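# Stock each low shelf with box, tape and sponge

## Task

Make sure every low shelf in the room ends up with exactly one cardboard box, one roll of masking tape and one yellow sponge resting directly on the shelf surface (not stacked on anything else). Supply whatever is missing from the spares on the desk, and any spare not needed must stay on the desk. The robot must not tip over or be left leaning, or the task fails. Items count only if they stay put without the robot holding them. At the end, release everything and move the robot away.

## Robot and tools

Robot: a Hello Robot Stretch 4 with one arm. It has an omni-wheel base, a lift running up a mast, a telescoping arm that reaches straight out, a three-joint wrist (yaw, pitch, roll) and a two-finger gripper. It stands about 1.6 m tall; the base rim lies within 0.23 m of the base origin. An object can be briefly nudged by outside disturbances from time to time.

Frames: the base frame sits on the floor below the base centre, x forward, y left, z up. hand_pose is reported in this frame and marks a point between the open fingertips; with all wrist joints at zero its axes line up with the base frame. Its printed value may be slightly off. The odometry frame is the base frame as it was when the scene began.

execute_actions: argument "actions" is a list holding one action or none (empty = just report state and pictures). Optional "cameras" lists which of head_camera, head_left_camera, head_right_camera, wrist_camera to return, or "all"; omitted or null means all, [] means none. An action may contain:
- "base": exactly one relative move, measured from where the base last reported itself. translate_m: straight drive in metres, forward positive, -2 to 2. strafe_m: sideways slide in metres, left positive, -2 to 2. rotate_rad: turn in place in radians, counter-clockwise (left) positive, -3.2 to 3.2.
- "joints": a single object of absolute targets keyed by joint name, any subset: lift_m 0 to 1.2 (m); arm_m 0 to 0.55 (m extension); wrist_yaw_rad -1.134 to 4.276 (0 straight ahead, positive turns left, 3.14 tucked back, above 3.4 the arm may obstruct); wrist_pitch_rad -1.117 to 4.259 (0 level, 1.57 pointing down); wrist_roll_rad -1.117 to 4.259 (0 keeps fingers level, positive rolls clockwise viewed from behind); gripper_m -0.038 to 0.141 (fingertip gap in metres; negative squeezes the tips together). Joint targets outside range get clamped and flagged; other bad values or unknown keys reject the whole call.
- "pace": "slow", "default", "fast" or "max" (base up to 0.1/0.3/0.4/0.6 m/s and 1/2/3/4 rad/s; slower with the lift above 0.2).
- "contact_limits": {"arm_m": value} from 0 (gentlest) to 0.75 (firmest), default 0.5.
- Or, on its own, {"end_of_arm": "enable_torque"} to revive wrist or gripper motors that shut off.
Base and joint motions in one action start together. Any single action is capped at 15 s. Something left out of an action may still be driving toward an earlier target. If a result reports a stop, the remaining calls in that reply are skipped.

wait: "seconds" 0 to 10; nothing new is commanded; returns state and pictures. zoom_image: "camera" plus "region" [x0, y0, x1, y1] in pixels of that camera's latest full image, origin at the top left, at most 504 by 504. read_manual: optional "section" ("licences"); gives only licence text. finished_scene: "scene" = current scene number; ends it irreversibly once the last command has been held, and reports success.

Result lines: base_status and joint_status tell how each motion ended: "done"; "off_target" (rested short, may still push); "contact_stop_at_<key>" (blocked, that part goes slack); "limit_stop_at_<name>", e.g. own_body (self-collision guard) or tilt (leaning past 6 degrees: lift, arm and wheels go slack until upright); "time_out"; "torque_fault" (a wrist/gripper motor overloaded and went limp until enable_torque). on_its_own reports uncommanded things; "held at" there is a target, not a position. joint_positions gives joint readings. lidar_m: 12 rough distances in metres from the base origin, 30-degree sectors starting straight ahead and going counter-clockwise (4th left, 7th behind, 10th right); "-" means nothing seen or closer than 0.25 m. It sees from about 0.15 m up, so table tops register. wrist_depth_mm: 7x7 grid of median depths, 100 to 2000 mm, from the wrist camera, top left first. base_odometry counts wheel turns (slip included), heading -3.142 to 3.142 left positive; if turned_by_wheels and turned_by_imu disagree by over ~0.1 rad, a collision or slip occurred. base_tilt in degrees, forward and right positive, with a fixed bias up to ~1.5. motor_effort: percent of maximum, positive toward larger joint values, peak in brackets; for wheel_0..2 positive means turning the base right. A rest effort out of its usual range suggests pushing or carrying a load. "pictures" names the returned images in order.

Cameras: head_camera looks forward and down from the mast top (turn the base to look around); head_left_camera and head_right_camera are fisheyes aimed more steeply down, also showing base and arm; wrist_camera looks along the fingers, tips at the bottom of its image.

Grasping: command a gripper_m smaller than the object; the further below its width, the harder the squeeze and the more the object is pulled toward the wrist. Neither gripper_m nor "done" proves a grasp; at targets of 0 or more a firm grip shows as a clear gripper effort change. If fingertips catch on a surface, raise the lift. To unfold at the start, send lift_m 0.4 with wrist_yaw_rad 0.

Avoid: turning or driving with over 1 kg held and arm_m above 0.2 (tipping risk, worse at fast paces); sustained pushing or pulling, especially with the gripper high or a high contact limit; pressing the gripper into things with base or arm moves (torque faults); tilting the gripper up while rolled (self-collision); dropping, slamming or knocking objects off. Place each item flat on the shelf, open the gripper, and back away before finishing.

Each tool is called after ">>>" as name([rows], argument=value, ...), one row to a line, values as JSON.

## Session

>>> execute_actions(actions=[])

Scene clock: 0.00 s.
base_odometry: x=+0.000 y=+0.000 heading=+0.000 (m, m, rad; odometry frame)
turned_by_wheels: +0.000 (rad since the last result)
turned_by_imu: +0.000 (rad since the last result)
base_tilt: forward=-0.1 right=-0.3 (deg)
lidar_m: 1.07 0.69 0.74 1.14 2.24 0.78 0.64 0.63 0.67 0.66 0.64 0.72
base_status: not commanded
joint_positions: lift_m=+0.275 arm_m=+0.001 wrist_yaw_rad=+3.227 wrist_pitch_rad=+0.004 wrist_roll_rad=+0.005 gripper_m=+0.057
joint_status: not commanded
motor_effort: lift_m=+20 arm_m=+0 wrist_yaw_rad=+0 wrist_pitch_rad=-7 wrist_roll_rad=+0 gripper_m=-2 wheel_0=+0 wheel_1=+0 wheel_2=+0 (%)
hand_pose: x=-0.1234 y=+0.0626 z=+0.4523 quat_wxyz=(-0.043, -0.002, +0.002, +0.999) (m; base frame)
wrist_depth_mm: - - 134 809 891 976 1078 / - - 133 820 878 1008 1098 / - 114 133 820 904 991 1118 / 134 133 223 820 904 1008 1138 / 654 707 768 842 904 1025 1138 / 668 187 768 232 931 1025 1160 / 654 715 123 854 917 1025 1138
pictures: head_camera, head_left_camera, head_right_camera, wrist_camera
Images, in order (width x height): head_camera 420x560, head_left_camera 420x672, head_right_camera 420x672, wrist_camera 616x392.

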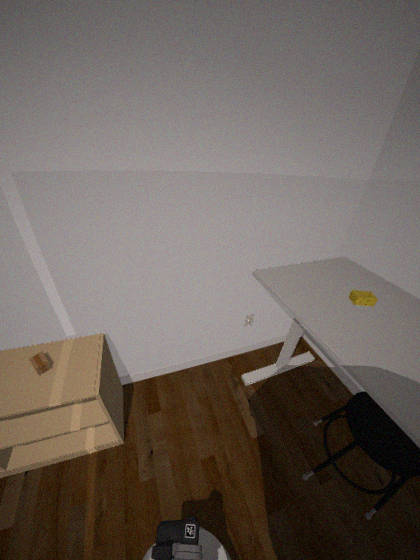

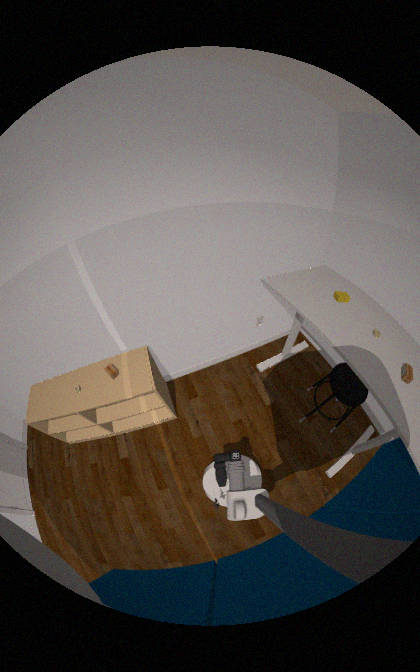

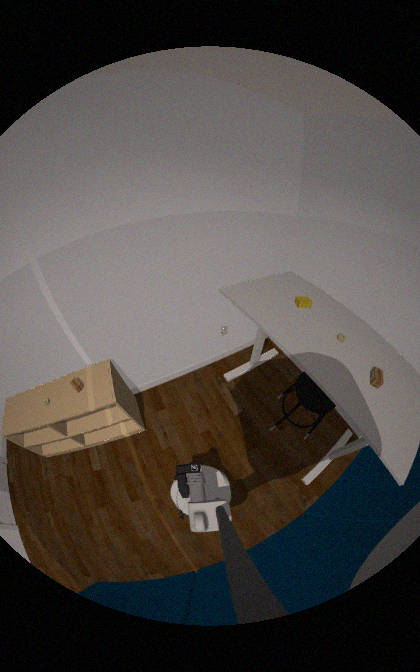

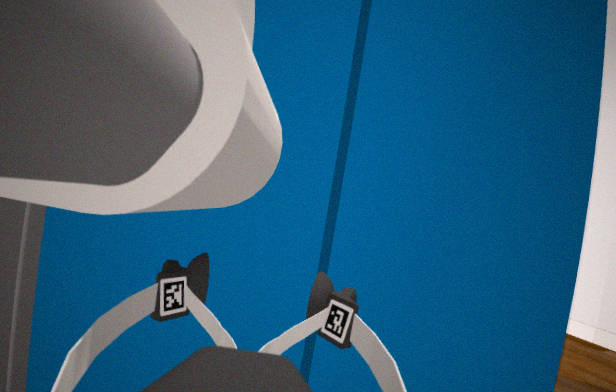

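>>> zoom_image(camera="head_left_camera", region=[0, 330, 200, 530])

>>> zoom_image(camera="head_right_camera", region=[220, 260, 420, 500])

>>> execute_actions([
  {"base":{"rotate_rad":1.9}},
], cameras=["head_camera","head_left_camera"])

Region (0, 330, 200, 530) of head_left_camera's 420x672 image, scaled by 2.520, with more detail than that image has.

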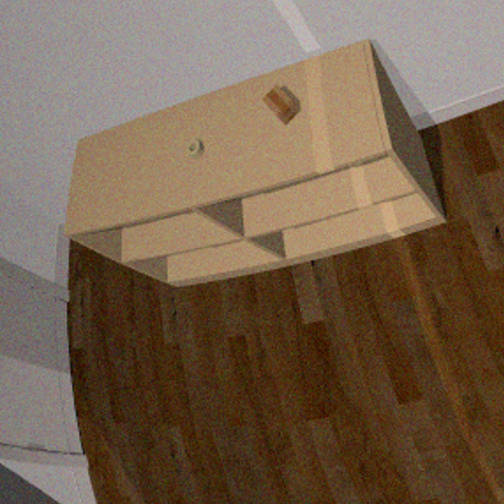

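Region (220, 260, 420, 500) of head_right_camera's 420x672 image, scaled by 2.100, with more detail than that image has.

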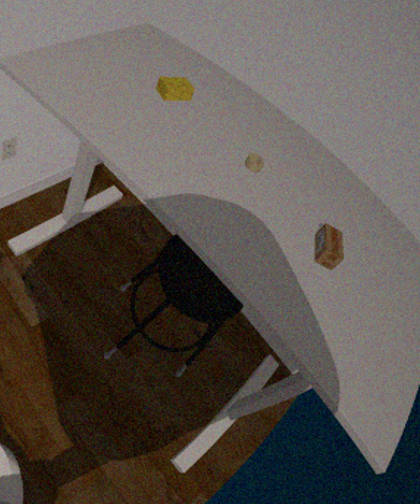

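Scene clock: 7.17 s.
base_odometry: x=+0.000 y=+0.000 heading=+1.899 (m, m, rad; odometry frame)
turned_by_wheels: +1.899 (rad since the last result)
turned_by_imu: +1.897 (rad since the last result)
base_tilt: forward=-0.1 right=-0.4 (deg)
lidar_m: 2.25 0.95 0.65 0.61 0.64 0.71 0.64 0.66 0.90 0.98 0.70 0.91
base_status: done
joint_positions: lift_m=+0.275 arm_m=+0.001 wrist_yaw_rad=+3.227 wrist_pitch_rad=+0.004 wrist_roll_rad=+0.005 gripper_m=+0.057
joint_status: not commanded
motor_effort: lift_m=+20(21) arm_m=-1(1) wrist_yaw_rad=+0(1) wrist_pitch_rad=-6(7) wrist_roll_rad=+0(0) gripper_m=-3(1) wheel_0=-2(8) wheel_1=-3(7) wheel_2=-2(8) (%)
hand_pose: x=-0.1234 y=+0.0626 z=+0.4523 quat_wxyz=(-0.043, -0.002, +0.002, +0.999) (m; base frame)
wrist_depth_mm: - - 134 946 854 854 891 / - - 133 1205 1118 1078 866 / - 114 133 1576 1576 1205 842 / 134 133 223 1576 1576 1138 809 / 1537 1576 1576 1576 1576 1098 778 / 1182 187 1366 232 1499 1008 759 / 891 960 123 1138 1205 976 723
pictures: head_camera, head_left_camera
Images, in order (width x height): head_camera 420x560, head_left_camera 420x672.

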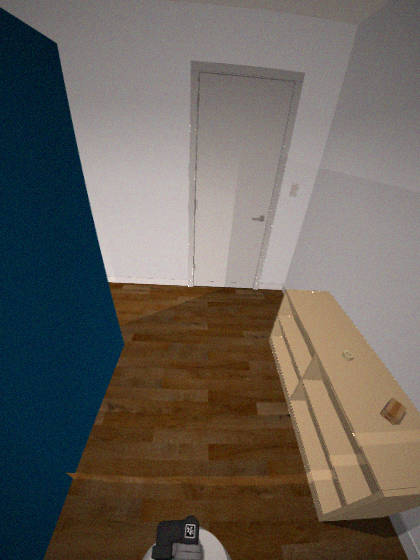

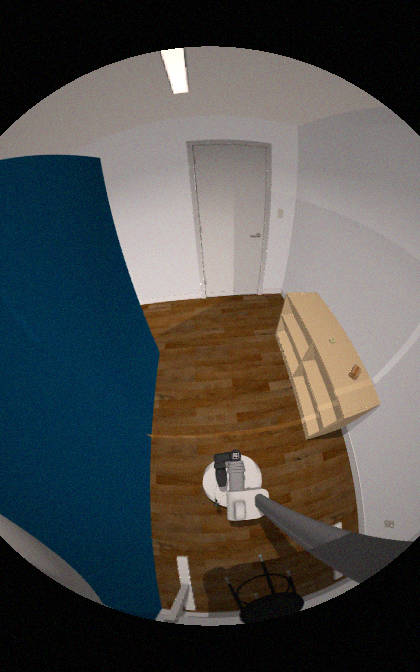

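>>> execute_actions([
  {"base":{"rotate_rad":-2.54},"joints":{"lift_m":0.9,"wrist_yaw_rad":0,"wrist_pitch_rad":0.5,"gripper_m":0.13}},
], cameras=["head_camera","wrist_camera"])

Scene clock: 24.83 s.
base_odometry: x=+0.000 y=+0.000 heading=-0.640 (m, m, rad; odometry frame)
turned_by_wheels: -2.540 (rad since the last result)
turned_by_imu: -2.535 (rad since the last result)
base_tilt: forward=-0.2 right=-0.2 (deg)
lidar_m: 0.67 0.95 0.73 0.70 0.98 2.24 0.88 0.65 0.64 0.67 0.67 0.65
base_status: done
joint_positions: lift_m=+0.900 arm_m=+0.001 wrist_yaw_rad=+0.000 wrist_pitch_rad=+0.502 wrist_roll_rad=+0.005 gripper_m=+0.130
joint_status: all done
motor_effort: lift_m=+23(25) arm_m=-1(1) wrist_yaw_rad=+0(8) wrist_pitch_rad=-5(6) wrist_roll_rad=+0(0) gripper_m=+1(4) wheel_0=+1(6) wheel_1=+1(7) wheel_2=+0(9) (%)
hand_pose: x=+0.4245 y=-0.0874 z=+0.9392 quat_wxyz=(+0.969, +0.002, +0.248, +0.000) (m; base frame)
wrist_depth_mm: 842 904 1138 1255 1160 1025 946 / 917 1025 603 691 866 1025 976 / 991 1205 1430 512 492 585 676 / 1060 1281 1661 1537 1336 413 427 / 1138 1255 1618 1618 960 1229 1078 / 1138 1229 1366 1464 226 1205 1160 / 1078 1160 128 1255 798 1308 1205
pictures: head_camera, wrist_camera
camera_calibration (this result's frames):
wrist_camera: T_world_to_cam=[[0.00694544, -0.987383, 0.158197, -0.258986], [-0.483286, -0.141812, -0.863901, 1.06223], [0.875435, -0.0704542, -0.478173, 0.300877], [0, 0, 0, 1]] pos_world=[0.251761, -0.0838829, 1.1025]
Images, in order (width x height): head_camera 420x560, wrist_camera 616x392.

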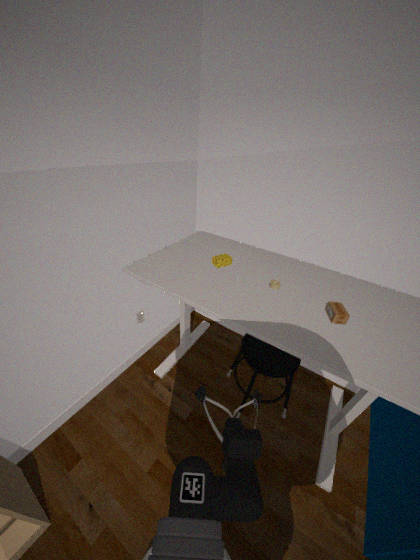

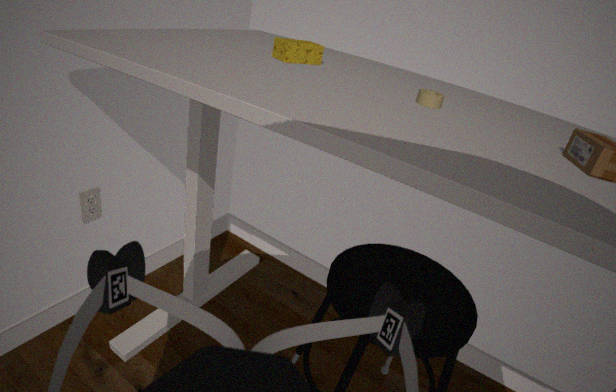

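>>> execute_actions([
  {"base":{"translate_m":0.3},"joints":{"lift_m":1.03}},
], cameras=[])

>>> execute_actions([
  {"joints":{"arm_m":0.22}},
], cameras=["head_camera","wrist_camera"])

Scene clock: 36.07 s.
base_odometry: x=+0.241 y=-0.179 heading=-0.640 (m, m, rad; odometry frame)
turned_by_wheels: +0.000 (rad since the last result)
turned_by_imu: -0.001 (rad since the last result)
base_tilt: forward=+0.0 right=-0.4 (deg)
lidar_m: 0.43 0.59 0.91 0.69 0.74 2.48 1.11 0.82 0.77 0.60 0.42 0.39
base_status: done
joint_positions: lift_m=+1.030 arm_m=+0.001 wrist_yaw_rad=+0.000 wrist_pitch_rad=+0.502 wrist_roll_rad=+0.005 gripper_m=+0.130
joint_status: all done
motor_effort: lift_m=+23(26) arm_m=-1(0) wrist_yaw_rad=+0(0) wrist_pitch_rad=-5(5) wrist_roll_rad=+1(0) gripper_m=-2(1) wheel_0=+1(5) wheel_1=+2(5) wheel_2=+0(9) (%)
hand_pose: x=+0.4244 y=-0.0874 z=+1.0692 quat_wxyz=(+0.969, +0.002, +0.248, -0.001) (m; base frame)
wrist_depth_mm: 741 878 1118 1042 917 809 732 / 788 904 1098 1060 946 842 778 / 597 654 699 778 946 866 798 / 462 496 544 591 640 715 809 / 410 402 433 462 496 525 580 / 976 327 359 382 225 430 449 / 1025 1229 128 320 334 362 379
pictures: none
No camera images: the call's "cameras" was empty. Leave "cameras" out to get every camera's image.

Scene clock: 37.83 s.
base_odometry: x=+0.241 y=-0.179 heading=-0.640 (m, m, rad; odometry frame)
turned_by_wheels: +0.000 (rad since the last result)
turned_by_imu: +0.000 (rad since the last result)
base_tilt: forward=-0.3 right=-0.3 (deg)
lidar_m: 0.42 0.58 0.91 0.67 0.76 2.47 1.08 0.82 0.78 0.58 0.41 0.39
base_status: not commanded
joint_positions: lift_m=+1.030 arm_m=+0.219 wrist_yaw_rad=+0.000 wrist_pitch_rad=+0.502 wrist_roll_rad=+0.005 gripper_m=+0.130
joint_status: all done
motor_effort: lift_m=+22(23) arm_m=+8(6) wrist_yaw_rad=-1(1) wrist_pitch_rad=-5(5) wrist_roll_rad=+1(0) gripper_m=+0(2) wheel_0=+1(1) wheel_1=+2(2) wheel_2=+0(0) (%)
hand_pose: x=+0.6425 y=-0.0874 z=+1.0692 quat_wxyz=(+0.969, +0.002, +0.248, -0.001) (m; base frame)
wrist_depth_mm: 647 759 931 842 741 661 603 / 683 809 976 891 768 683 621 / 603 647 715 798 809 715 647 / 459 496 496 574 634 707 676 / 377 399 433 462 496 539 574 / 315 309 359 382 226 427 449 / 277 291 128 320 332 351 373
pictures: head_camera, wrist_camera
camera_calibration (this result's frames):
wrist_camera: T_world_to_cam=[[0.00684952, -0.987384, 0.158197, -0.281031], [-0.48337, -0.141759, -0.863862, 1.27993], [0.875389, -0.0705504, -0.478243, 0.172233], [0, 0, 0, 1]] pos_world=[0.469836, -0.0838917, 1.23251]
Images, in order (width x height): head_camera 420x560, wrist_camera 616x392.

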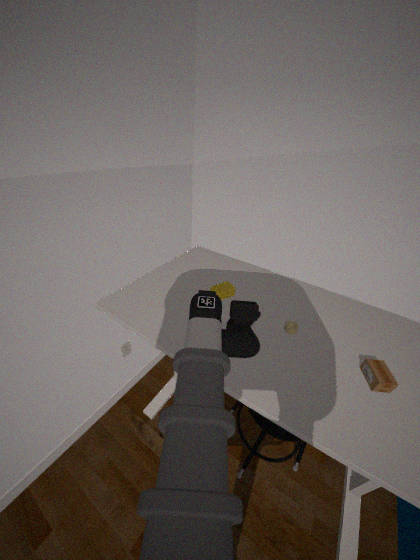

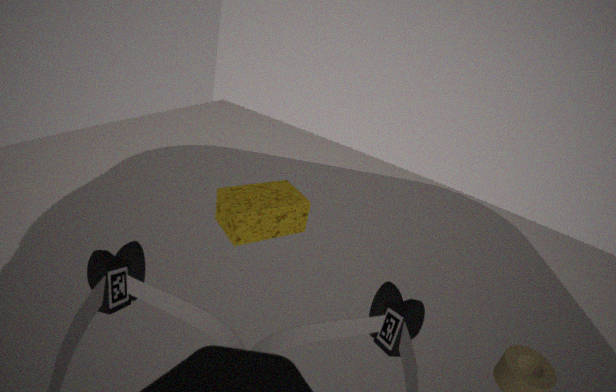

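>>> execute_actions([
  {"base":{"strafe_m":-0.108},"joints":{"arm_m":0.45,"wrist_yaw_rad":0.48,"gripper_m":0.141,"lift_m":1.0}},
], cameras=["head_camera","wrist_camera"])

Scene clock: 52.73 s.
base_odometry: x=+0.176 y=-0.266 heading=-0.640 (m, m, rad; odometry frame)
turned_by_wheels: +0.000 (rad since the last result)
turned_by_imu: +0.000 (rad since the last result)
base_tilt: forward=-0.1 right=-0.4 (deg)
lidar_m: 0.36 0.52 0.99 0.79 0.90 2.55 0.98 0.71 0.70 0.50 0.35 0.33
base_status: done
joint_positions: lift_m=+1.000 arm_m=+0.449 wrist_yaw_rad=+0.480 wrist_pitch_rad=+0.502 wrist_roll_rad=+0.005 gripper_m=+0.141
joint_status: all done
motor_effort: lift_m=+17(22) arm_m=+7(11) wrist_yaw_rad=+0(7) wrist_pitch_rad=-6(6) wrist_roll_rad=+0(1) gripper_m=-1(3) wheel_0=+1(10) wheel_1=-2(10) wheel_2=+0(0) (%)
hand_pose: x=+0.8843 y=+0.0392 z=+1.0396 quat_wxyz=(+0.941, -0.057, +0.242, +0.230) (m; base frame)
wrist_depth_mm: 521 569 634 715 691 539 459 / 549 609 683 768 707 549 462 / 580 615 707 788 715 564 473 / 413 439 480 521 580 569 480 / 332 351 382 410 442 484 488 / 277 276 264 334 222 379 402 / 245 262 126 237 294 319 336
pictures: head_camera, wrist_camera
camera_calibration (this result's frames):
wrist_camera: T_world_to_cam=[[0.461895, -0.872712, 0.158197, -0.559883], [-0.363365, -0.348906, -0.863847, 1.29123], [0.809085, 0.341523, -0.478271, -0.00211276], [0, 0, 0, 1]] pos_world=[0.729503, -0.0373786, 1.20298]
Images, in order (width x height): head_camera 420x560, wrist_camera 616x392.

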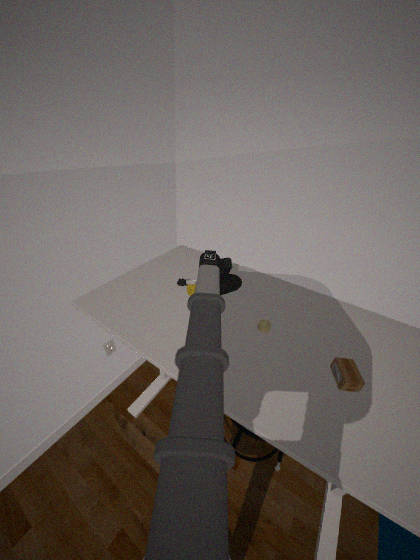

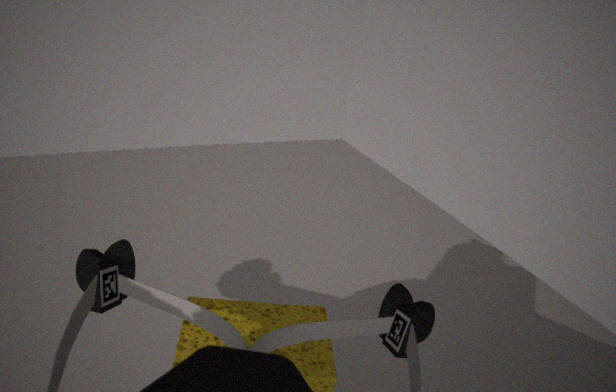

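>>> execute_actions([
  {"joints":{"lift_m":0.955},"pace":"slow"},
], cameras=["wrist_camera"])

Scene clock: 57.40 s.
base_odometry: x=+0.176 y=-0.266 heading=-0.640 (m, m, rad; odometry frame)
turned_by_wheels: +0.000 (rad since the last result)
turned_by_imu: +0.000 (rad since the last result)
base_tilt: forward=-0.1 right=-0.3 (deg)
lidar_m: 0.36 0.49 0.98 0.80 0.87 2.55 0.99 0.73 0.70 0.49 0.34 0.33
base_status: not commanded
joint_positions: lift_m=+0.955 arm_m=+0.449 wrist_yaw_rad=+0.480 wrist_pitch_rad=+0.502 wrist_roll_rad=+0.005 gripper_m=+0.141
joint_status: all done
motor_effort: lift_m=+17(15) arm_m=+7(7) wrist_yaw_rad=+0(0) wrist_pitch_rad=-5(6) wrist_roll_rad=+0(0) gripper_m=-2(2) wheel_0=+1(1) wheel_1=-1(2) wheel_2=+0(0) (%)
hand_pose: x=+0.8843 y=+0.0392 z=+0.9947 quat_wxyz=(+0.941, -0.057, +0.242, +0.230) (m; base frame)
wrist_depth_mm: 517 564 634 723 691 539 462 / 549 603 683 788 715 554 466 / 436 473 517 585 661 559 473 / 338 362 392 424 469 530 480 / 272 287 250 338 364 389 415 / 227 224 204 216 222 312 329 / 201 213 125 213 242 263 273
pictures: wrist_camera
camera_calibration (this result's frames):
wrist_camera: T_world_to_cam=[[0.461895, -0.872712, 0.158197, -0.55277], [-0.363365, -0.348906, -0.863847, 1.25238], [0.809085, 0.341523, -0.478271, -0.0236191], [0, 0, 0, 1]] pos_world=[0.729504, -0.0373786, 1.15802]
Images, in order (width x height): wrist_camera 616x392.

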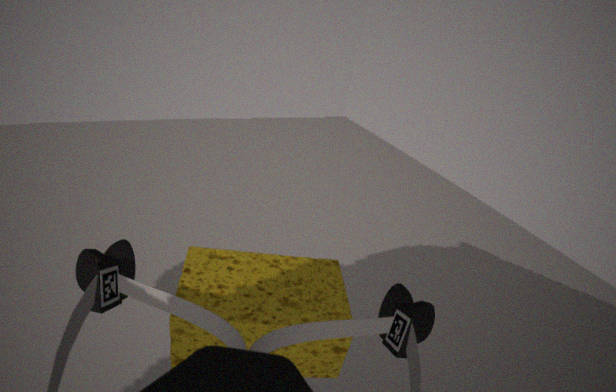

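>>> execute_actions([
  {"joints":{"lift_m":0.937,"arm_m":0.44},"pace":"slow"},
], cameras=["wrist_camera"])

>>> execute_actions([
  {"joints":{"gripper_m":0.05}},
], cameras=["wrist_camera"])

Scene clock: 67.40 s.
base_odometry: x=+0.176 y=-0.266 heading=-0.640 (m, m, rad; odometry frame)
turned_by_wheels: +0.000 (rad since the last result)
turned_by_imu: +0.000 (rad since the last result)
base_tilt: forward=-0.1 right=-0.2 (deg)
lidar_m: 0.36 0.46 0.99 0.81 0.89 2.55 0.99 0.72 0.69 0.50 0.35 0.34
base_status: not commanded
joint_positions: lift_m=+0.937 arm_m=+0.441 wrist_yaw_rad=+0.480 wrist_pitch_rad=+0.502 wrist_roll_rad=+0.005 gripper_m=+0.141
joint_status: all done
motor_effort: lift_m=+17(16) arm_m=-7(11) wrist_yaw_rad=+1(1) wrist_pitch_rad=-5(6) wrist_roll_rad=+1(0) gripper_m=-2(1) wheel_0=+1(1) wheel_1=-2(2) wheel_2=+0(0) (%)
hand_pose: x=+0.8769 y=+0.0392 z=+0.9767 quat_wxyz=(+0.941, -0.057, +0.242, +0.230) (m; base frame)
wrist_depth_mm: 521 569 640 723 699 549 466 / 554 609 683 768 723 554 469 / 397 430 473 530 615 569 480 / 307 329 357 389 424 484 484 / 248 263 223 232 330 355 382 / 206 206 196 203 213 285 296 / 183 195 125 215 220 238 250
pictures: wrist_camera
camera_calibration (this result's frames):
wrist_camera: T_world_to_cam=[[0.461895, -0.872712, 0.158197, -0.54651], [-0.363365, -0.348906, -0.863847, 1.23414], [0.809085, 0.341523, -0.478271, -0.0262568], [0, 0, 0, 1]] pos_world=[0.722118, -0.0373786, 1.14001]
Images, in order (width x height): wrist_camera 616x392.

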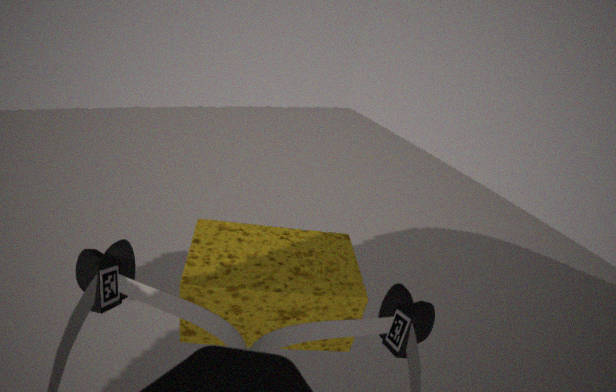

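Scene clock: 69.33 s.
base_odometry: x=+0.176 y=-0.266 heading=-0.640 (m, m, rad; odometry frame)
turned_by_wheels: +0.000 (rad since the last result)
turned_by_imu: +0.000 (rad since the last result)
base_tilt: forward=+0.0 right=-0.2 (deg)
lidar_m: 0.37 0.49 0.98 0.79 0.87 2.56 0.98 0.73 0.69 0.48 0.35 0.33
base_status: not commanded
joint_positions: lift_m=+0.937 arm_m=+0.441 wrist_yaw_rad=+0.480 wrist_pitch_rad=+0.502 wrist_roll_rad=+0.005 gripper_m=+0.051
joint_status: all done
motor_effort: lift_m=+17(17) arm_m=-7(7) wrist_yaw_rad=+1(1) wrist_pitch_rad=-5(6) wrist_roll_rad=+1(0) gripper_m=-23(29) wheel_0=+1(1) wheel_1=-2(2) wheel_2=+0(0) (%)
hand_pose: x=+0.8769 y=+0.0392 z=+0.9767 quat_wxyz=(+0.941, -0.057, +0.242, +0.230) (m; base frame)
wrist_depth_mm: 521 569 640 723 699 544 462 / 554 609 683 778 715 559 466 / 397 430 477 525 621 569 480 / 307 330 357 389 424 484 480 / 250 266 206 220 329 355 379 / 200 181 187 193 262 283 297 / 182 194 121 202 187 238 250
pictures: wrist_camera
camera_calibration (this result's frames):
wrist_camera: T_world_to_cam=[[0.461895, -0.872712, 0.158197, -0.54651], [-0.363365, -0.348906, -0.863847, 1.23414], [0.809085, 0.341523, -0.478271, -0.0262566], [0, 0, 0, 1]] pos_world=[0.722118, -0.0373786, 1.14001]
Images, in order (width x height): wrist_camera 616x392.

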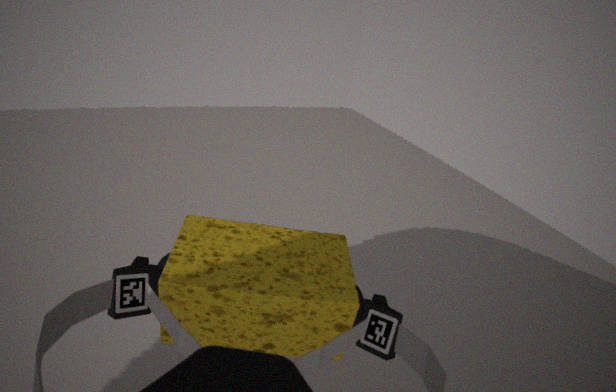

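>>> execute_actions([
  {"joints":{"lift_m":0.99}},
], cameras=[])

>>> execute_actions([
  {"joints":{"arm_m":0.0,"wrist_yaw_rad":0}},
], cameras=[])

>>> execute_actions([
  {"base":{"rotate_rad":0.97}},
], cameras=["head_left_camera"])

Scene clock: 84.53 s.
base_odometry: x=+0.176 y=-0.266 heading=-0.640 (m, m, rad; odometry frame)
turned_by_wheels: +0.000 (rad since the last result)
turned_by_imu: +0.000 (rad since the last result)
base_tilt: forward=-0.1 right=-0.1 (deg)
lidar_m: 0.36 0.51 0.99 0.79 0.88 2.55 1.00 0.73 0.70 0.48 0.35 0.33
base_status: not commanded
joint_positions: lift_m=+0.990 arm_m=+0.441 wrist_yaw_rad=+0.480 wrist_pitch_rad=+0.502 wrist_roll_rad=+0.005 gripper_m=+0.051
joint_status: all done
motor_effort: lift_m=+23(24) arm_m=-7(7) wrist_yaw_rad=+0(1) wrist_pitch_rad=-6(6) wrist_roll_rad=+0(0) gripper_m=-24(24) wheel_0=+1(1) wheel_1=-2(2) wheel_2=+0(0) (%)
hand_pose: x=+0.8769 y=+0.0392 z=+1.0291 quat_wxyz=(+0.941, -0.057, +0.242, +0.230) (m; base frame)
wrist_depth_mm: 525 574 634 723 707 544 466 / 549 615 691 778 715 559 469 / 569 615 609 683 699 569 477 / 394 424 459 504 549 564 484 / 322 342 206 220 424 459 484 / 257 180 187 193 336 364 384 / 235 248 121 200 186 306 322
pictures: none
No camera images: the call's "cameras" was empty. Leave "cameras" out to get every camera's image.

Scene clock: 86.90 s.
base_odometry: x=+0.176 y=-0.266 heading=-0.640 (m, m, rad; odometry frame)
turned_by_wheels: +0.000 (rad since the last result)
turned_by_imu: +0.000 (rad since the last result)
base_tilt: forward=-0.1 right=-0.2 (deg)
lidar_m: 0.38 0.50 0.98 0.80 0.88 2.56 1.00 0.72 0.70 0.49 0.35 0.34
base_status: not commanded
joint_positions: lift_m=+0.990 arm_m=+0.002 wrist_yaw_rad=+0.000 wrist_pitch_rad=+0.503 wrist_roll_rad=+0.005 gripper_m=+0.051
joint_status: all done
motor_effort: lift_m=+23(23) arm_m=-7(11) wrist_yaw_rad=+1(6) wrist_pitch_rad=-7(7) wrist_roll_rad=+1(0) gripper_m=-22(28) wheel_0=+1(1) wheel_1=-1(1) wheel_2=+0(0) (%)
hand_pose: x=+0.4255 y=-0.0874 z=+1.0290 quat_wxyz=(+0.969, +0.002, +0.249, -0.001) (m; base frame)
wrist_depth_mm: 831 976 1098 976 854 768 699 / 723 809 931 976 904 788 723 / 517 559 615 699 788 820 759 / 397 427 462 504 544 615 683 / 325 345 207 221 430 462 496 / 282 181 187 193 340 366 389 / 1160 257 121 201 189 309 324
pictures: none
No camera images: the call's "cameras" was empty. Leave "cameras" out to get every camera's image.

Scene clock: 88.73 s.
base_odometry: x=+0.176 y=-0.266 heading=+0.329 (m, m, rad; odometry frame)
turned_by_wheels: +0.970 (rad since the last result)
turned_by_imu: +0.968 (rad since the last result)
base_tilt: forward=+0.0 right=-0.3 (deg)
lidar_m: 1.00 0.80 0.83 2.55 1.02 0.73 0.69 0.57 0.39 0.34 0.35 0.45
base_status: done
joint_positions: lift_m=+0.990 arm_m=+0.002 wrist_yaw_rad=+0.000 wrist_pitch_rad=+0.503 wrist_roll_rad=+0.005 gripper_m=+0.051
joint_status: not commanded
motor_effort: lift_m=+22(24) arm_m=-7(7) wrist_yaw_rad=+0(1) wrist_pitch_rad=-7(7) wrist_roll_rad=+0(0) gripper_m=-21(23) wheel_0=-1(4) wheel_1=-3(8) wheel_2=-2(7) (%)
hand_pose: x=+0.4255 y=-0.0874 z=+1.0290 quat_wxyz=(+0.969, +0.002, +0.249, -0.001) (m; base frame)
wrist_depth_mm: 691 699 707 715 715 707 723 / 732 750 750 759 768 768 768 / 788 809 798 820 820 820 820 / 854 866 866 878 866 615 699 / 946 931 206 221 976 473 496 / 991 180 187 194 1025 410 387 / 1098 1138 121 200 189 1160 324
pictures: head_left_camera
Images, in order (width x height): head_left_camera 420x672.

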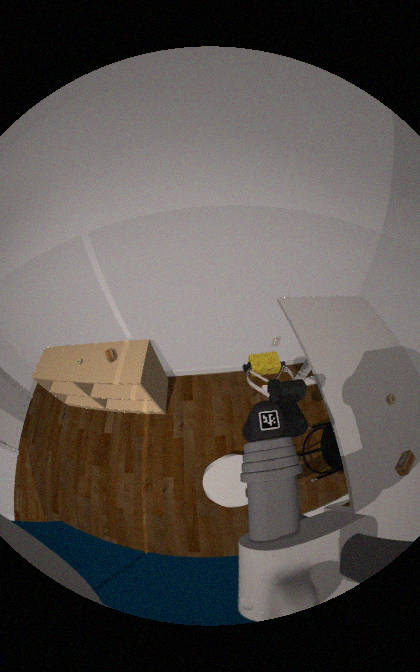

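>>> execute_actions([
  {"base":{"strafe_m":1.58},"joints":{"lift_m":0.7},"pace":"fast"},
], cameras=["head_left_camera","head_camera","wrist_camera"])

Scene clock: 97.93 s.
base_odometry: x=-0.335 y=+1.229 heading=+0.329 (m, m, rad; odometry frame)
turned_by_wheels: +0.000 (rad since the last result)
turned_by_imu: +0.003 (rad since the last result)
base_tilt: forward=+0.1 right=-0.3 (deg)
lidar_m: 0.52 0.56 1.01 0.97 1.01 1.39 0.76 0.80 1.08 1.93 0.79 0.55
base_status: done
joint_positions: lift_m=+0.700 arm_m=+0.002 wrist_yaw_rad=+0.000 wrist_pitch_rad=+0.502 wrist_roll_rad=+0.005 gripper_m=+0.051
joint_status: all done
motor_effort: lift_m=+17(20) arm_m=-7(7) wrist_yaw_rad=+1(1) wrist_pitch_rad=-6(7) wrist_roll_rad=+0(0) gripper_m=-26(22) wheel_0=+2(10) wheel_1=-1(15) wheel_2=+0(0) (%)
hand_pose: x=+0.4255 y=-0.0874 z=+0.7395 quat_wxyz=(+0.969, +0.002, +0.249, -0.001) (m; base frame)
wrist_depth_mm: 627 621 634 640 647 654 647 / 661 668 683 683 691 691 699 / 715 699 707 732 741 741 759 / 750 517 564 609 676 759 798 / 397 418 206 220 517 554 597 / 402 181 187 193 418 442 466 / 504 574 121 201 189 517 750
pictures: head_camera, head_left_camera, wrist_camera
camera_calibration (this result's frames):
wrist_camera: T_world_to_cam=[[0.00676387, -0.987385, 0.158194, -0.227395], [-0.483744, -0.141686, -0.863665, 0.890288], [0.875184, -0.0706838, -0.478599, 0.204861], [0, 0, 0, 1]] pos_world=[0.252918, -0.0839039, 0.90293]
Images, in order (width x height): head_camera 420x560, head_left_camera 420x672, wrist_camera 616x392.

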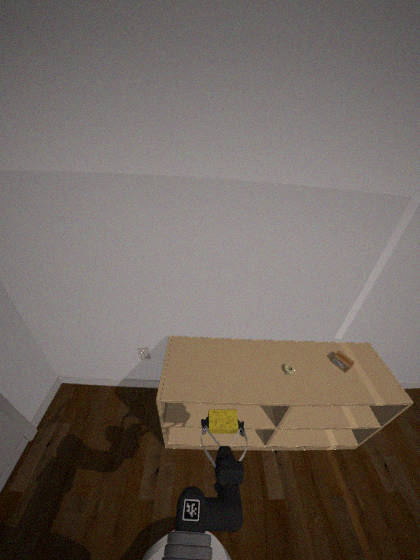

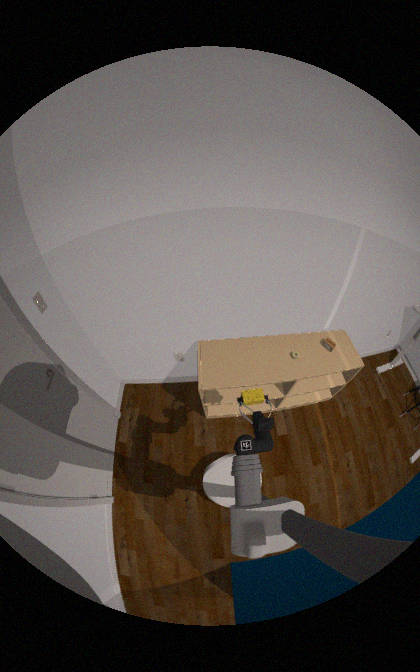

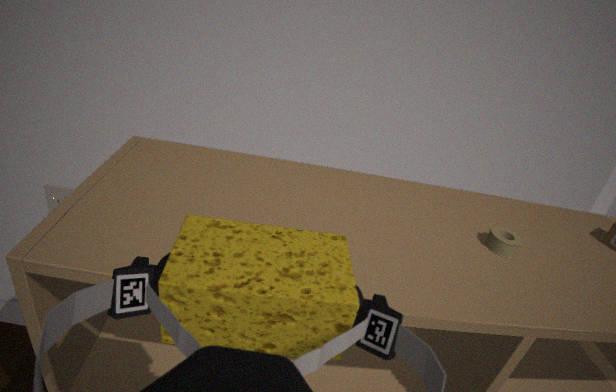

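>>> execute_actions([
  {"joints":{"lift_m":0.62,"arm_m":0.26}},
], cameras=[])

Scene clock: 104.90 s.
base_odometry: x=-0.335 y=+1.229 heading=+0.329 (m, m, rad; odometry frame)
turned_by_wheels: +0.000 (rad since the last result)
turned_by_imu: +0.000 (rad since the last result)
base_tilt: forward=-0.1 right=-0.3 (deg)
lidar_m: 0.51 0.54 1.03 0.96 0.99 1.39 0.77 0.79 1.05 1.93 0.80 0.58
base_status: not commanded
joint_positions: lift_m=+0.620 arm_m=+0.259 wrist_yaw_rad=+0.000 wrist_pitch_rad=+0.502 wrist_roll_rad=+0.005 gripper_m=+0.051
joint_status: all done
motor_effort: lift_m=+17(17) arm_m=+8(8) wrist_yaw_rad=-1(1) wrist_pitch_rad=-6(7) wrist_roll_rad=+0(1) gripper_m=-22(26) wheel_0=+2(2) wheel_1=-1(1) wheel_2=+0(0) (%)
hand_pose: x=+0.6825 y=-0.0874 z=+0.6596 quat_wxyz=(+0.969, +0.002, +0.248, -0.001) (m; base frame)
wrist_depth_mm: 397 399 402 404 407 407 410 / 421 427 430 433 436 436 439 / 439 455 462 466 469 469 469 / 343 370 402 439 492 500 517 / 282 300 206 222 370 402 433 / 225 180 187 193 296 320 338 / 206 218 121 201 190 270 281
pictures: none
No camera images: the call's "cameras" was empty. Leave "cameras" out to get every camera's image.

50mm·0.487 → 24 mm down.

>>> execute_actions([
  {"joints":{"lift_m":0.598},"pace":"slow"},
], cameras=[])

>>> execute_actions([
  {"joints":{"gripper_m":0.141}},
], cameras=[])

>>> execute_actions([
  {"joints":{"arm_m":0.0,"lift_m":0.63}},
], cameras=["wrist_camera"])

>>> execute_actions([
  {"base":{"strafe_m":0.45},"pace":"fast"},
], cameras=[])

Scene clock: 112.77 s.
base_odometry: x=-0.335 y=+1.229 heading=+0.329 (m, m, rad; odometry frame)
turned_by_wheels: +0.000 (rad since the last result)
turned_by_imu: +0.000 (rad since the last result)
base_tilt: forward=+0.0 right=-0.4 (deg)
lidar_m: 0.53 0.55 1.01 0.98 0.97 1.39 0.76 0.77 1.07 1.91 0.79 0.54
base_status: not commanded
joint_positions: lift_m=+0.598 arm_m=+0.259 wrist_yaw_rad=+0.000 wrist_pitch_rad=+0.502 wrist_roll_rad=+0.005 gripper_m=+0.051
joint_status: all done
motor_effort: lift_m=+17(17) arm_m=+8(8) wrist_yaw_rad=+0(0) wrist_pitch_rad=-6(6) wrist_roll_rad=+0(0) gripper_m=-21(21) wheel_0=+2(2) wheel_1=-1(1) wheel_2=+0(0) (%)
hand_pose: x=+0.6825 y=-0.0874 z=+0.6376 quat_wxyz=(+0.969, +0.002, +0.248, -0.001) (m; base frame)
wrist_depth_mm: 397 399 404 407 407 407 410 / 421 427 430 430 436 436 439 / 397 442 455 466 466 473 469 / 310 332 359 392 430 488 504 / 253 267 206 221 332 359 387 / 202 180 186 193 264 286 300 / 183 195 121 200 189 241 252
pictures: none
No camera images: the call's "cameras" was empty. Leave "cameras" out to get every camera's image.

Scene clock: 114.70 s.
base_odometry: x=-0.335 y=+1.229 heading=+0.329 (m, m, rad; odometry frame)
turned_by_wheels: +0.000 (rad since the last result)
turned_by_imu: +0.000 (rad since the last result)
base_tilt: forward=-0.1 right=-0.3 (deg)
lidar_m: 0.50 0.56 1.02 0.97 1.00 1.38 0.75 0.81 1.05 1.93 0.81 0.54
base_status: not commanded
joint_positions: lift_m=+0.598 arm_m=+0.259 wrist_yaw_rad=+0.000 wrist_pitch_rad=+0.502 wrist_roll_rad=+0.005 gripper_m=+0.141
joint_status: all done
motor_effort: lift_m=+17(17) arm_m=+7(7) wrist_yaw_rad=+0(0) wrist_pitch_rad=-6(6) wrist_roll_rad=+0(1) gripper_m=+0(22) wheel_0=+2(2) wheel_1=-1(1) wheel_2=+0(0) (%)
hand_pose: x=+0.6825 y=-0.0874 z=+0.6376 quat_wxyz=(+0.969, +0.002, +0.248, -0.001) (m; base frame)
wrist_depth_mm: 397 399 402 407 407 407 410 / 421 424 430 433 433 436 436 / 399 442 452 462 473 473 473 / 309 330 359 394 430 492 508 / 249 264 219 236 332 362 384 / 208 204 198 206 221 286 300 / 184 196 126 217 222 239 252
pictures: none
No camera images: the call's "cameras" was empty. Leave "cameras" out to get every camera's image.

Scene clock: 116.60 s.
base_odometry: x=-0.335 y=+1.229 heading=+0.329 (m, m, rad; odometry frame)
turned_by_wheels: +0.000 (rad since the last result)
turned_by_imu: +0.000 (rad since the last result)
base_tilt: forward=-0.1 right=-0.3 (deg)
lidar_m: 0.52 0.56 1.01 0.99 1.01 1.39 0.77 0.77 1.08 1.93 0.78 0.56
base_status: not commanded
joint_positions: lift_m=+0.630 arm_m=+0.002 wrist_yaw_rad=+0.000 wrist_pitch_rad=+0.502 wrist_roll_rad=+0.005 gripper_m=+0.141
joint_status: all done
motor_effort: lift_m=+23(25) arm_m=-7(8) wrist_yaw_rad=+0(0) wrist_pitch_rad=-6(6) wrist_roll_rad=+0(1) gripper_m=-2(4) wheel_0=+2(2) wheel_1=-1(1) wheel_2=+0(0) (%)
hand_pose: x=+0.4256 y=-0.0874 z=+0.6691 quat_wxyz=(+0.969, +0.002, +0.249, -0.001) (m; base frame)
wrist_depth_mm: 634 634 634 640 647 640 647 / 668 668 683 683 699 691 691 / 707 508 554 634 715 741 750 / 364 392 424 452 512 549 627 / 418 355 382 389 397 424 452 / 430 539 627 661 222 530 433 / 469 512 126 564 574 525 654
pictures: wrist_camera
camera_calibration (this result's frames):
wrist_camera: T_world_to_cam=[[0.00667644, -0.987385, 0.158195, -0.216234], [-0.483641, -0.141654, -0.863728, 0.829482], [0.875241, -0.0707431, -0.478486, 0.171011], [0, 0, 0, 1]] pos_world=[0.25294, -0.0839094, 0.83248]
Images, in order (width x height): wrist_camera 616x392.

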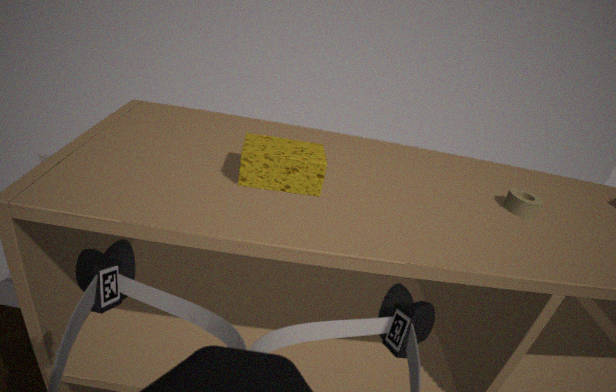

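Scene clock: 118.90 s.
base_odometry: x=-0.481 y=+1.655 heading=+0.329 (m, m, rad; odometry frame)
turned_by_wheels: +0.000 (rad since the last result)
turned_by_imu: +0.001 (rad since the last result)
base_tilt: forward=+0.1 right=-0.2 (deg)
lidar_m: 0.90 0.83 0.56 0.51 0.53 0.77 1.88 0.90 1.09 2.38 0.78 0.61
base_status: done
joint_positions: lift_m=+0.630 arm_m=+0.002 wrist_yaw_rad=+0.000 wrist_pitch_rad=+0.502 wrist_roll_rad=+0.005 gripper_m=+0.141
joint_status: not commanded
motor_effort: lift_m=+23(23) arm_m=-7(7) wrist_yaw_rad=+1(1) wrist_pitch_rad=-6(7) wrist_roll_rad=+0(1) gripper_m=-1(0) wheel_0=+2(11) wheel_1=-2(12) wheel_2=+0(3) (%)
hand_pose: x=+0.4256 y=-0.0874 z=+0.6691 quat_wxyz=(+0.969, +0.002, +0.249, -0.001) (m; base frame)
wrist_depth_mm: 609 615 627 627 621 621 627 / 647 654 661 661 668 668 668 / 699 707 707 715 699 723 723 / 759 768 768 778 591 569 615 / 809 809 831 842 517 424 452 / 878 878 891 891 221 707 715 / 820 878 126 798 512 634 661
pictures: none
No camera images: the call's "cameras" was empty. Leave "cameras" out to get every camera's image.

Rotate clockwise (away from the door wall) to look behind.

>>> execute_actions([
  {"base":{"rotate_rad":-3.1},"joints":{"wrist_pitch_rad":1.3,"lift_m":0.75}},
], cameras=["head_camera","head_left_camera"])

Scene clock: 125.47 s.
base_odometry: x=-0.481 y=+1.655 heading=-2.770 (m, m, rad; odometry frame)
turned_by_wheels: -3.100 (rad since the last result)
turned_by_imu: -3.094 (rad since the last result)
base_tilt: forward=-0.1 right=-0.2 (deg)
lidar_m: 2.12 0.89 1.11 2.34 0.76 0.59 0.88 0.77 0.54 0.53 0.56 0.81
base_status: done
joint_positions: lift_m=+0.750 arm_m=+0.002 wrist_yaw_rad=+0.000 wrist_pitch_rad=+1.300 wrist_roll_rad=+0.005 gripper_m=+0.141
joint_status: all done
motor_effort: lift_m=+22(24) arm_m=-7(7) wrist_yaw_rad=+0(0) wrist_pitch_rad=-1(9) wrist_roll_rad=+1(0) gripper_m=-3(2) wheel_0=+1(7) wheel_1=+3(7) wheel_2=+1(8) (%)
hand_pose: x=+0.2497 y=-0.0874 z=+0.6500 quat_wxyz=(+0.796, +0.002, +0.605, -0.001) (m; base frame)
wrist_depth_mm: 931 976 1008 1042 1078 1008 723 / 917 946 976 991 1042 960 691 / 878 904 931 960 991 917 668 / 842 878 904 917 946 878 647 / 820 820 854 891 904 842 621 / 778 615 831 854 222 768 564 / 759 597 126 809 831 732 559
pictures: head_camera, head_left_camera
Images, in order (width x height): head_camera 420x560, head_left_camera 420x672.

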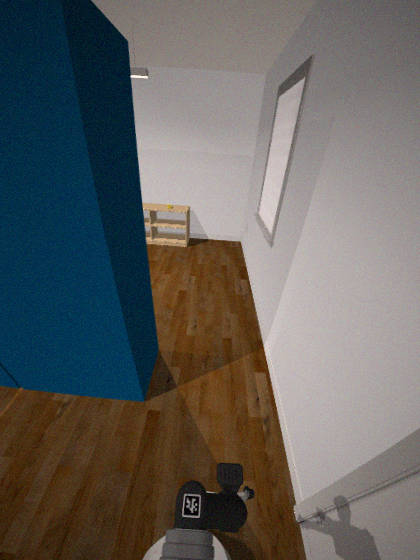

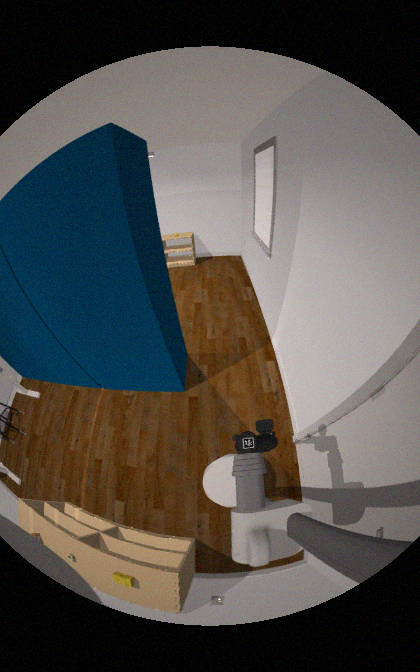

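>>> execute_actions([
  {"base":{"translate_m":1.3},"pace":"fast"},
], cameras=["head_camera","head_left_camera"])

>>> zoom_image(camera="head_camera", region=[0, 180, 220, 340])

Scene clock: 135.47 s.
base_odometry: x=-1.692 y=+1.183 heading=-2.770 (m, m, rad; odometry frame)
turned_by_wheels: +0.000 (rad since the last result)
turned_by_imu: -0.003 (rad since the last result)
base_tilt: forward=-0.1 right=-0.2 (deg)
lidar_m: 2.12 2.17 2.90 0.38 0.40 0.57 1.84 0.80 0.56 0.52 0.57 0.79
base_status: done
joint_positions: lift_m=+0.750 arm_m=+0.002 wrist_yaw_rad=+0.000 wrist_pitch_rad=+1.301 wrist_roll_rad=+0.005 gripper_m=+0.141
joint_status: not commanded
motor_effort: lift_m=+22(22) arm_m=-8(7) wrist_yaw_rad=+0(0) wrist_pitch_rad=-1(1) wrist_roll_rad=+0(1) gripper_m=-2(1) wheel_0=-1(6) wheel_1=+1(8) wheel_2=+2(12) (%)
hand_pose: x=+0.2497 y=-0.0874 z=+0.6500 quat_wxyz=(+0.796, +0.002, +0.605, -0.001) (m; base frame)
wrist_depth_mm: 960 1008 1008 1060 1078 1008 715 / 917 946 960 1008 1042 960 683 / 878 904 931 946 976 931 654 / 842 866 891 917 946 878 640 / 820 831 866 878 904 842 609 / 778 615 831 854 222 788 591 / 759 597 126 820 842 750 574
pictures: head_camera, head_left_camera
Images, in order (width x height): head_camera 420x560, head_left_camera 420x672.

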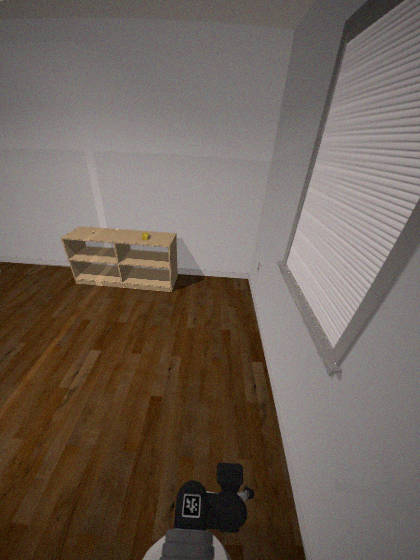

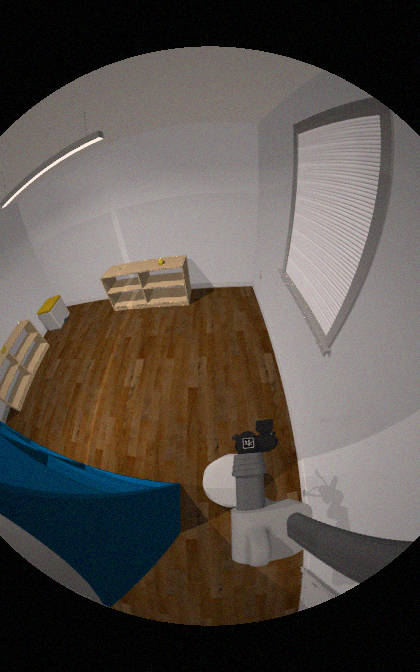

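Region (0, 180, 220, 340) of head_camera's 420x560 image, scaled by 2.291, with more detail than that image has; it fills the top 367 rows of this view, and the rest is white.

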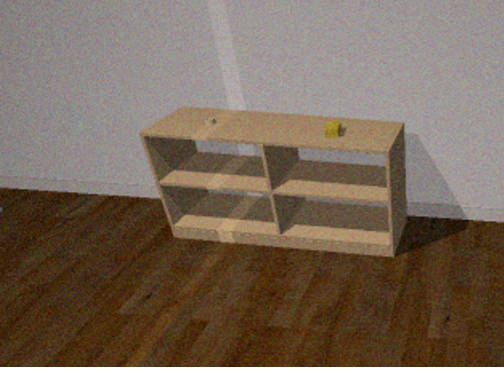

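Shelf 2 lacks a box. A third shelf is on the left.

>>> execute_actions([
  {"base":{"rotate_rad":1.0}},
], cameras=["head_camera"])

>>> zoom_image(camera="head_camera", region=[80, 170, 300, 300])

Scene clock: 141.37 s.
base_odometry: x=-1.692 y=+1.183 heading=-1.770 (m, m, rad; odometry frame)
turned_by_wheels: +1.000 (rad since the last result)
turned_by_imu: +0.998 (rad since the last result)
base_tilt: forward=+0.0 right=-0.3 (deg)
lidar_m: 2.94 0.36 0.38 0.53 1.85 0.83 0.56 0.53 0.57 0.76 1.84 2.16
base_status: done
joint_positions: lift_m=+0.750 arm_m=+0.002 wrist_yaw_rad=+0.000 wrist_pitch_rad=+1.301 wrist_roll_rad=+0.005 gripper_m=+0.141
joint_status: not commanded
motor_effort: lift_m=+22(22) arm_m=-7(7) wrist_yaw_rad=+0(0) wrist_pitch_rad=-1(1) wrist_roll_rad=+0(1) gripper_m=-2(1) wheel_0=-1(5) wheel_1=-2(7) wheel_2=-2(10) (%)
hand_pose: x=+0.2497 y=-0.0874 z=+0.6501 quat_wxyz=(+0.796, +0.002, +0.605, -0.001) (m; base frame)
wrist_depth_mm: 946 976 1008 1042 1060 1138 1160 / 854 931 976 991 1042 1060 1118 / 809 891 931 960 1008 1042 1060 / 647 866 891 917 946 991 1008 / 676 831 854 878 891 946 976 / 778 609 831 854 222 904 931 / 759 591 126 820 831 866 891
pictures: head_camera
Images, in order (width x height): head_camera 420x560.

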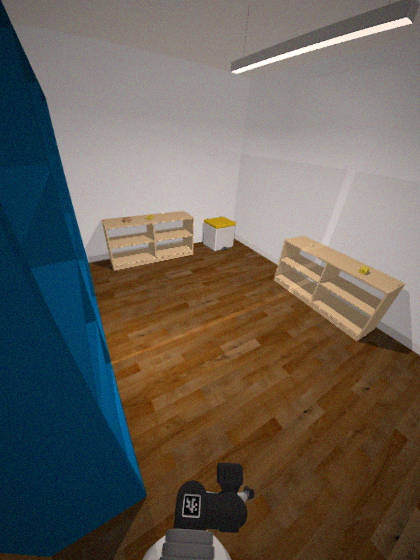

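Region (80, 170, 300, 300) of head_camera's 420x560 image, scaled by 2.291, with more detail than that image has; it fills the top 298 rows of this view, and the rest is white.

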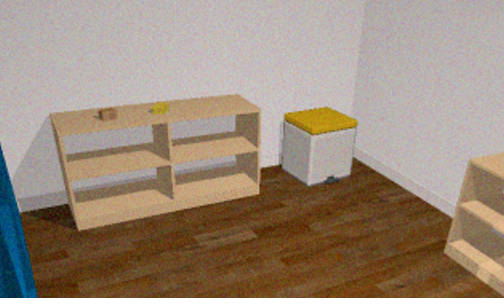

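>>> zoom_image(camera="head_camera", region=[95, 200, 205, 240])

Region (95, 200, 205, 240) of head_camera's 420x560 image, scaled by 4.582, with more detail than that image has; it fills the top 183 rows of this view, and the rest is white.

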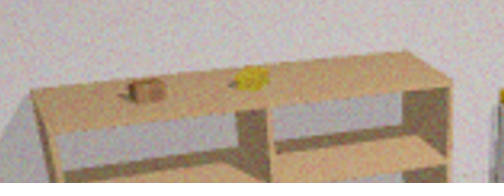

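>>> execute_actions([
  {"base":{"rotate_rad":0.57},"joints":{"wrist_pitch_rad":1.57}},
], cameras=[])

>>> execute_actions([
  {"base":{"strafe_m":1.15},"pace":"fast"},
], cameras=[])

>>> execute_actions([
  {"base":{"translate_m":1.9},"joints":{"lift_m":1.05,"wrist_pitch_rad":0.5},"pace":"fast"},
], cameras=["head_camera","wrist_camera"])

Scene clock: 162.43 s.
base_odometry: x=-1.692 y=+1.183 heading=-1.200 (m, m, rad; odometry frame)
turned_by_wheels: +0.570 (rad since the last result)
turned_by_imu: +0.569 (rad since the last result)
base_tilt: forward=-0.2 right=-0.3 (deg)
lidar_m: 0.33 0.38 0.53 1.84 0.78 0.54 0.53 0.56 0.77 2.15 2.19 2.89
base_status: done
joint_positions: lift_m=+0.750 arm_m=+0.002 wrist_yaw_rad=+0.000 wrist_pitch_rad=+1.570 wrist_roll_rad=+0.005 gripper_m=+0.141
joint_status: all done
motor_effort: lift_m=+21(21) arm_m=-7(7) wrist_yaw_rad=+0(0) wrist_pitch_rad=+1(1) wrist_roll_rad=+0(0) gripper_m=+2(1) wheel_0=-2(6) wheel_1=+1(7) wheel_2=+1(7) (%)
hand_pose: x=+0.1730 y=-0.0874 z=+0.6396 quat_wxyz=(+0.707, +0.002, +0.707, -0.002) (m; base frame)
wrist_depth_mm: 496 449 778 866 878 904 904 / 820 715 750 854 891 891 904 / 820 842 854 878 891 891 917 / 820 831 842 866 878 878 931 / 820 627 647 866 878 904 931 / 820 621 640 647 222 891 917 / 820 627 126 866 878 904 904
pictures: none
No camera images: the call's "cameras" was empty. Leave "cameras" out to get every camera's image.

Scene clock: 166.53 s.
base_odometry: x=-0.620 y=+1.600 heading=-1.200 (m, m, rad; odometry frame)
turned_by_wheels: +0.000 (rad since the last result)
turned_by_imu: +0.002 (rad since the last result)
base_tilt: forward=+0.0 right=-0.3 (deg)
lidar_m: 2.37 0.95 0.71 1.04 0.69 0.57 0.53 0.55 0.80 2.11 0.76 0.92
base_status: done
joint_positions: lift_m=+0.750 arm_m=+0.002 wrist_yaw_rad=+0.000 wrist_pitch_rad=+1.570 wrist_roll_rad=+0.005 gripper_m=+0.141
joint_status: not commanded
motor_effort: lift_m=+21(21) arm_m=-7(7) wrist_yaw_rad=+0(1) wrist_pitch_rad=+0(1) wrist_roll_rad=+0(0) gripper_m=-1(1) wheel_0=+2(13) wheel_1=-2(12) wheel_2=+1(2) (%)
hand_pose: x=+0.1729 y=-0.0874 z=+0.6396 quat_wxyz=(+0.707, +0.002, +0.707, -0.002) (m; base frame)
wrist_depth_mm: 820 842 842 866 878 904 842 / 831 831 854 866 891 891 820 / 809 842 842 866 878 904 798 / 831 831 854 866 878 904 904 / 809 634 647 878 878 904 917 / 809 627 640 647 221 891 917 / 820 634 126 878 878 891 917
pictures: none
No camera images: the call's "cameras" was empty. Leave "cameras" out to get every camera's image.

Scene clock: 172.67 s.
base_odometry: x=+0.068 y=-0.171 heading=-1.200 (m, m, rad; odometry frame)
turned_by_wheels: +0.000 (rad since the last result)
turned_by_imu: -0.005 (rad since the last result)
base_tilt: forward=-0.1 right=-0.2 (deg)
lidar_m: 0.45 0.47 0.67 1.04 0.76 0.95 2.43 0.92 0.68 0.60 0.64 0.50
base_status: done
joint_positions: lift_m=+1.050 arm_m=+0.002 wrist_yaw_rad=+0.000 wrist_pitch_rad=+0.502 wrist_roll_rad=+0.005 gripper_m=+0.141
joint_status: all done
motor_effort: lift_m=+22(26) arm_m=-7(7) wrist_yaw_rad=+0(1) wrist_pitch_rad=-6(12) wrist_roll_rad=+0(0) gripper_m=+3(0) wheel_0=+1(6) wheel_1=+0(10) wheel_2=+2(10) (%)
hand_pose: x=+0.4255 y=-0.0874 z=+1.0891 quat_wxyz=(+0.969, +0.002, +0.249, -0.001) (m; base frame)
wrist_depth_mm: 976 946 960 960 960 946 820 / 904 991 1008 1008 1025 1008 778 / 640 691 768 866 991 991 759 / 496 530 564 609 691 820 732 / 399 424 466 496 530 580 668 / 334 336 387 413 222 462 488 / 715 691 126 353 366 389 407
pictures: head_camera, wrist_camera
camera_calibration (this result's frames):
wrist_camera: T_world_to_cam=[[0.00678366, -0.987385, 0.158195, -0.282698], [-0.483656, -0.141703, -0.863711, 1.19222], [0.875232, -0.0706529, -0.478516, 0.37209], [0, 0, 0, 1]] pos_world=[0.252878, -0.0839011, 1.25251]
Images, in order (width x height): head_camera 420x560, wrist_camera 616x392.

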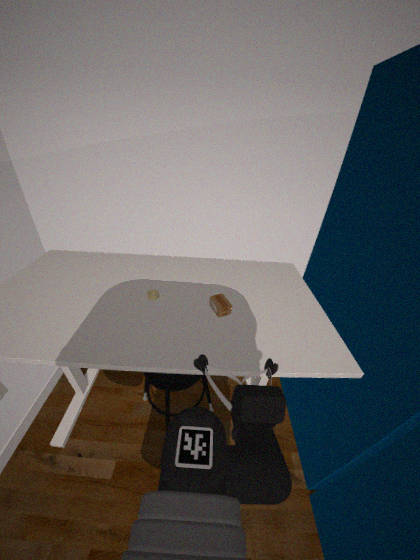

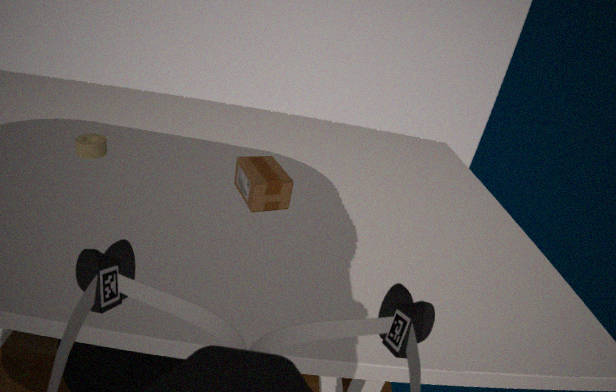

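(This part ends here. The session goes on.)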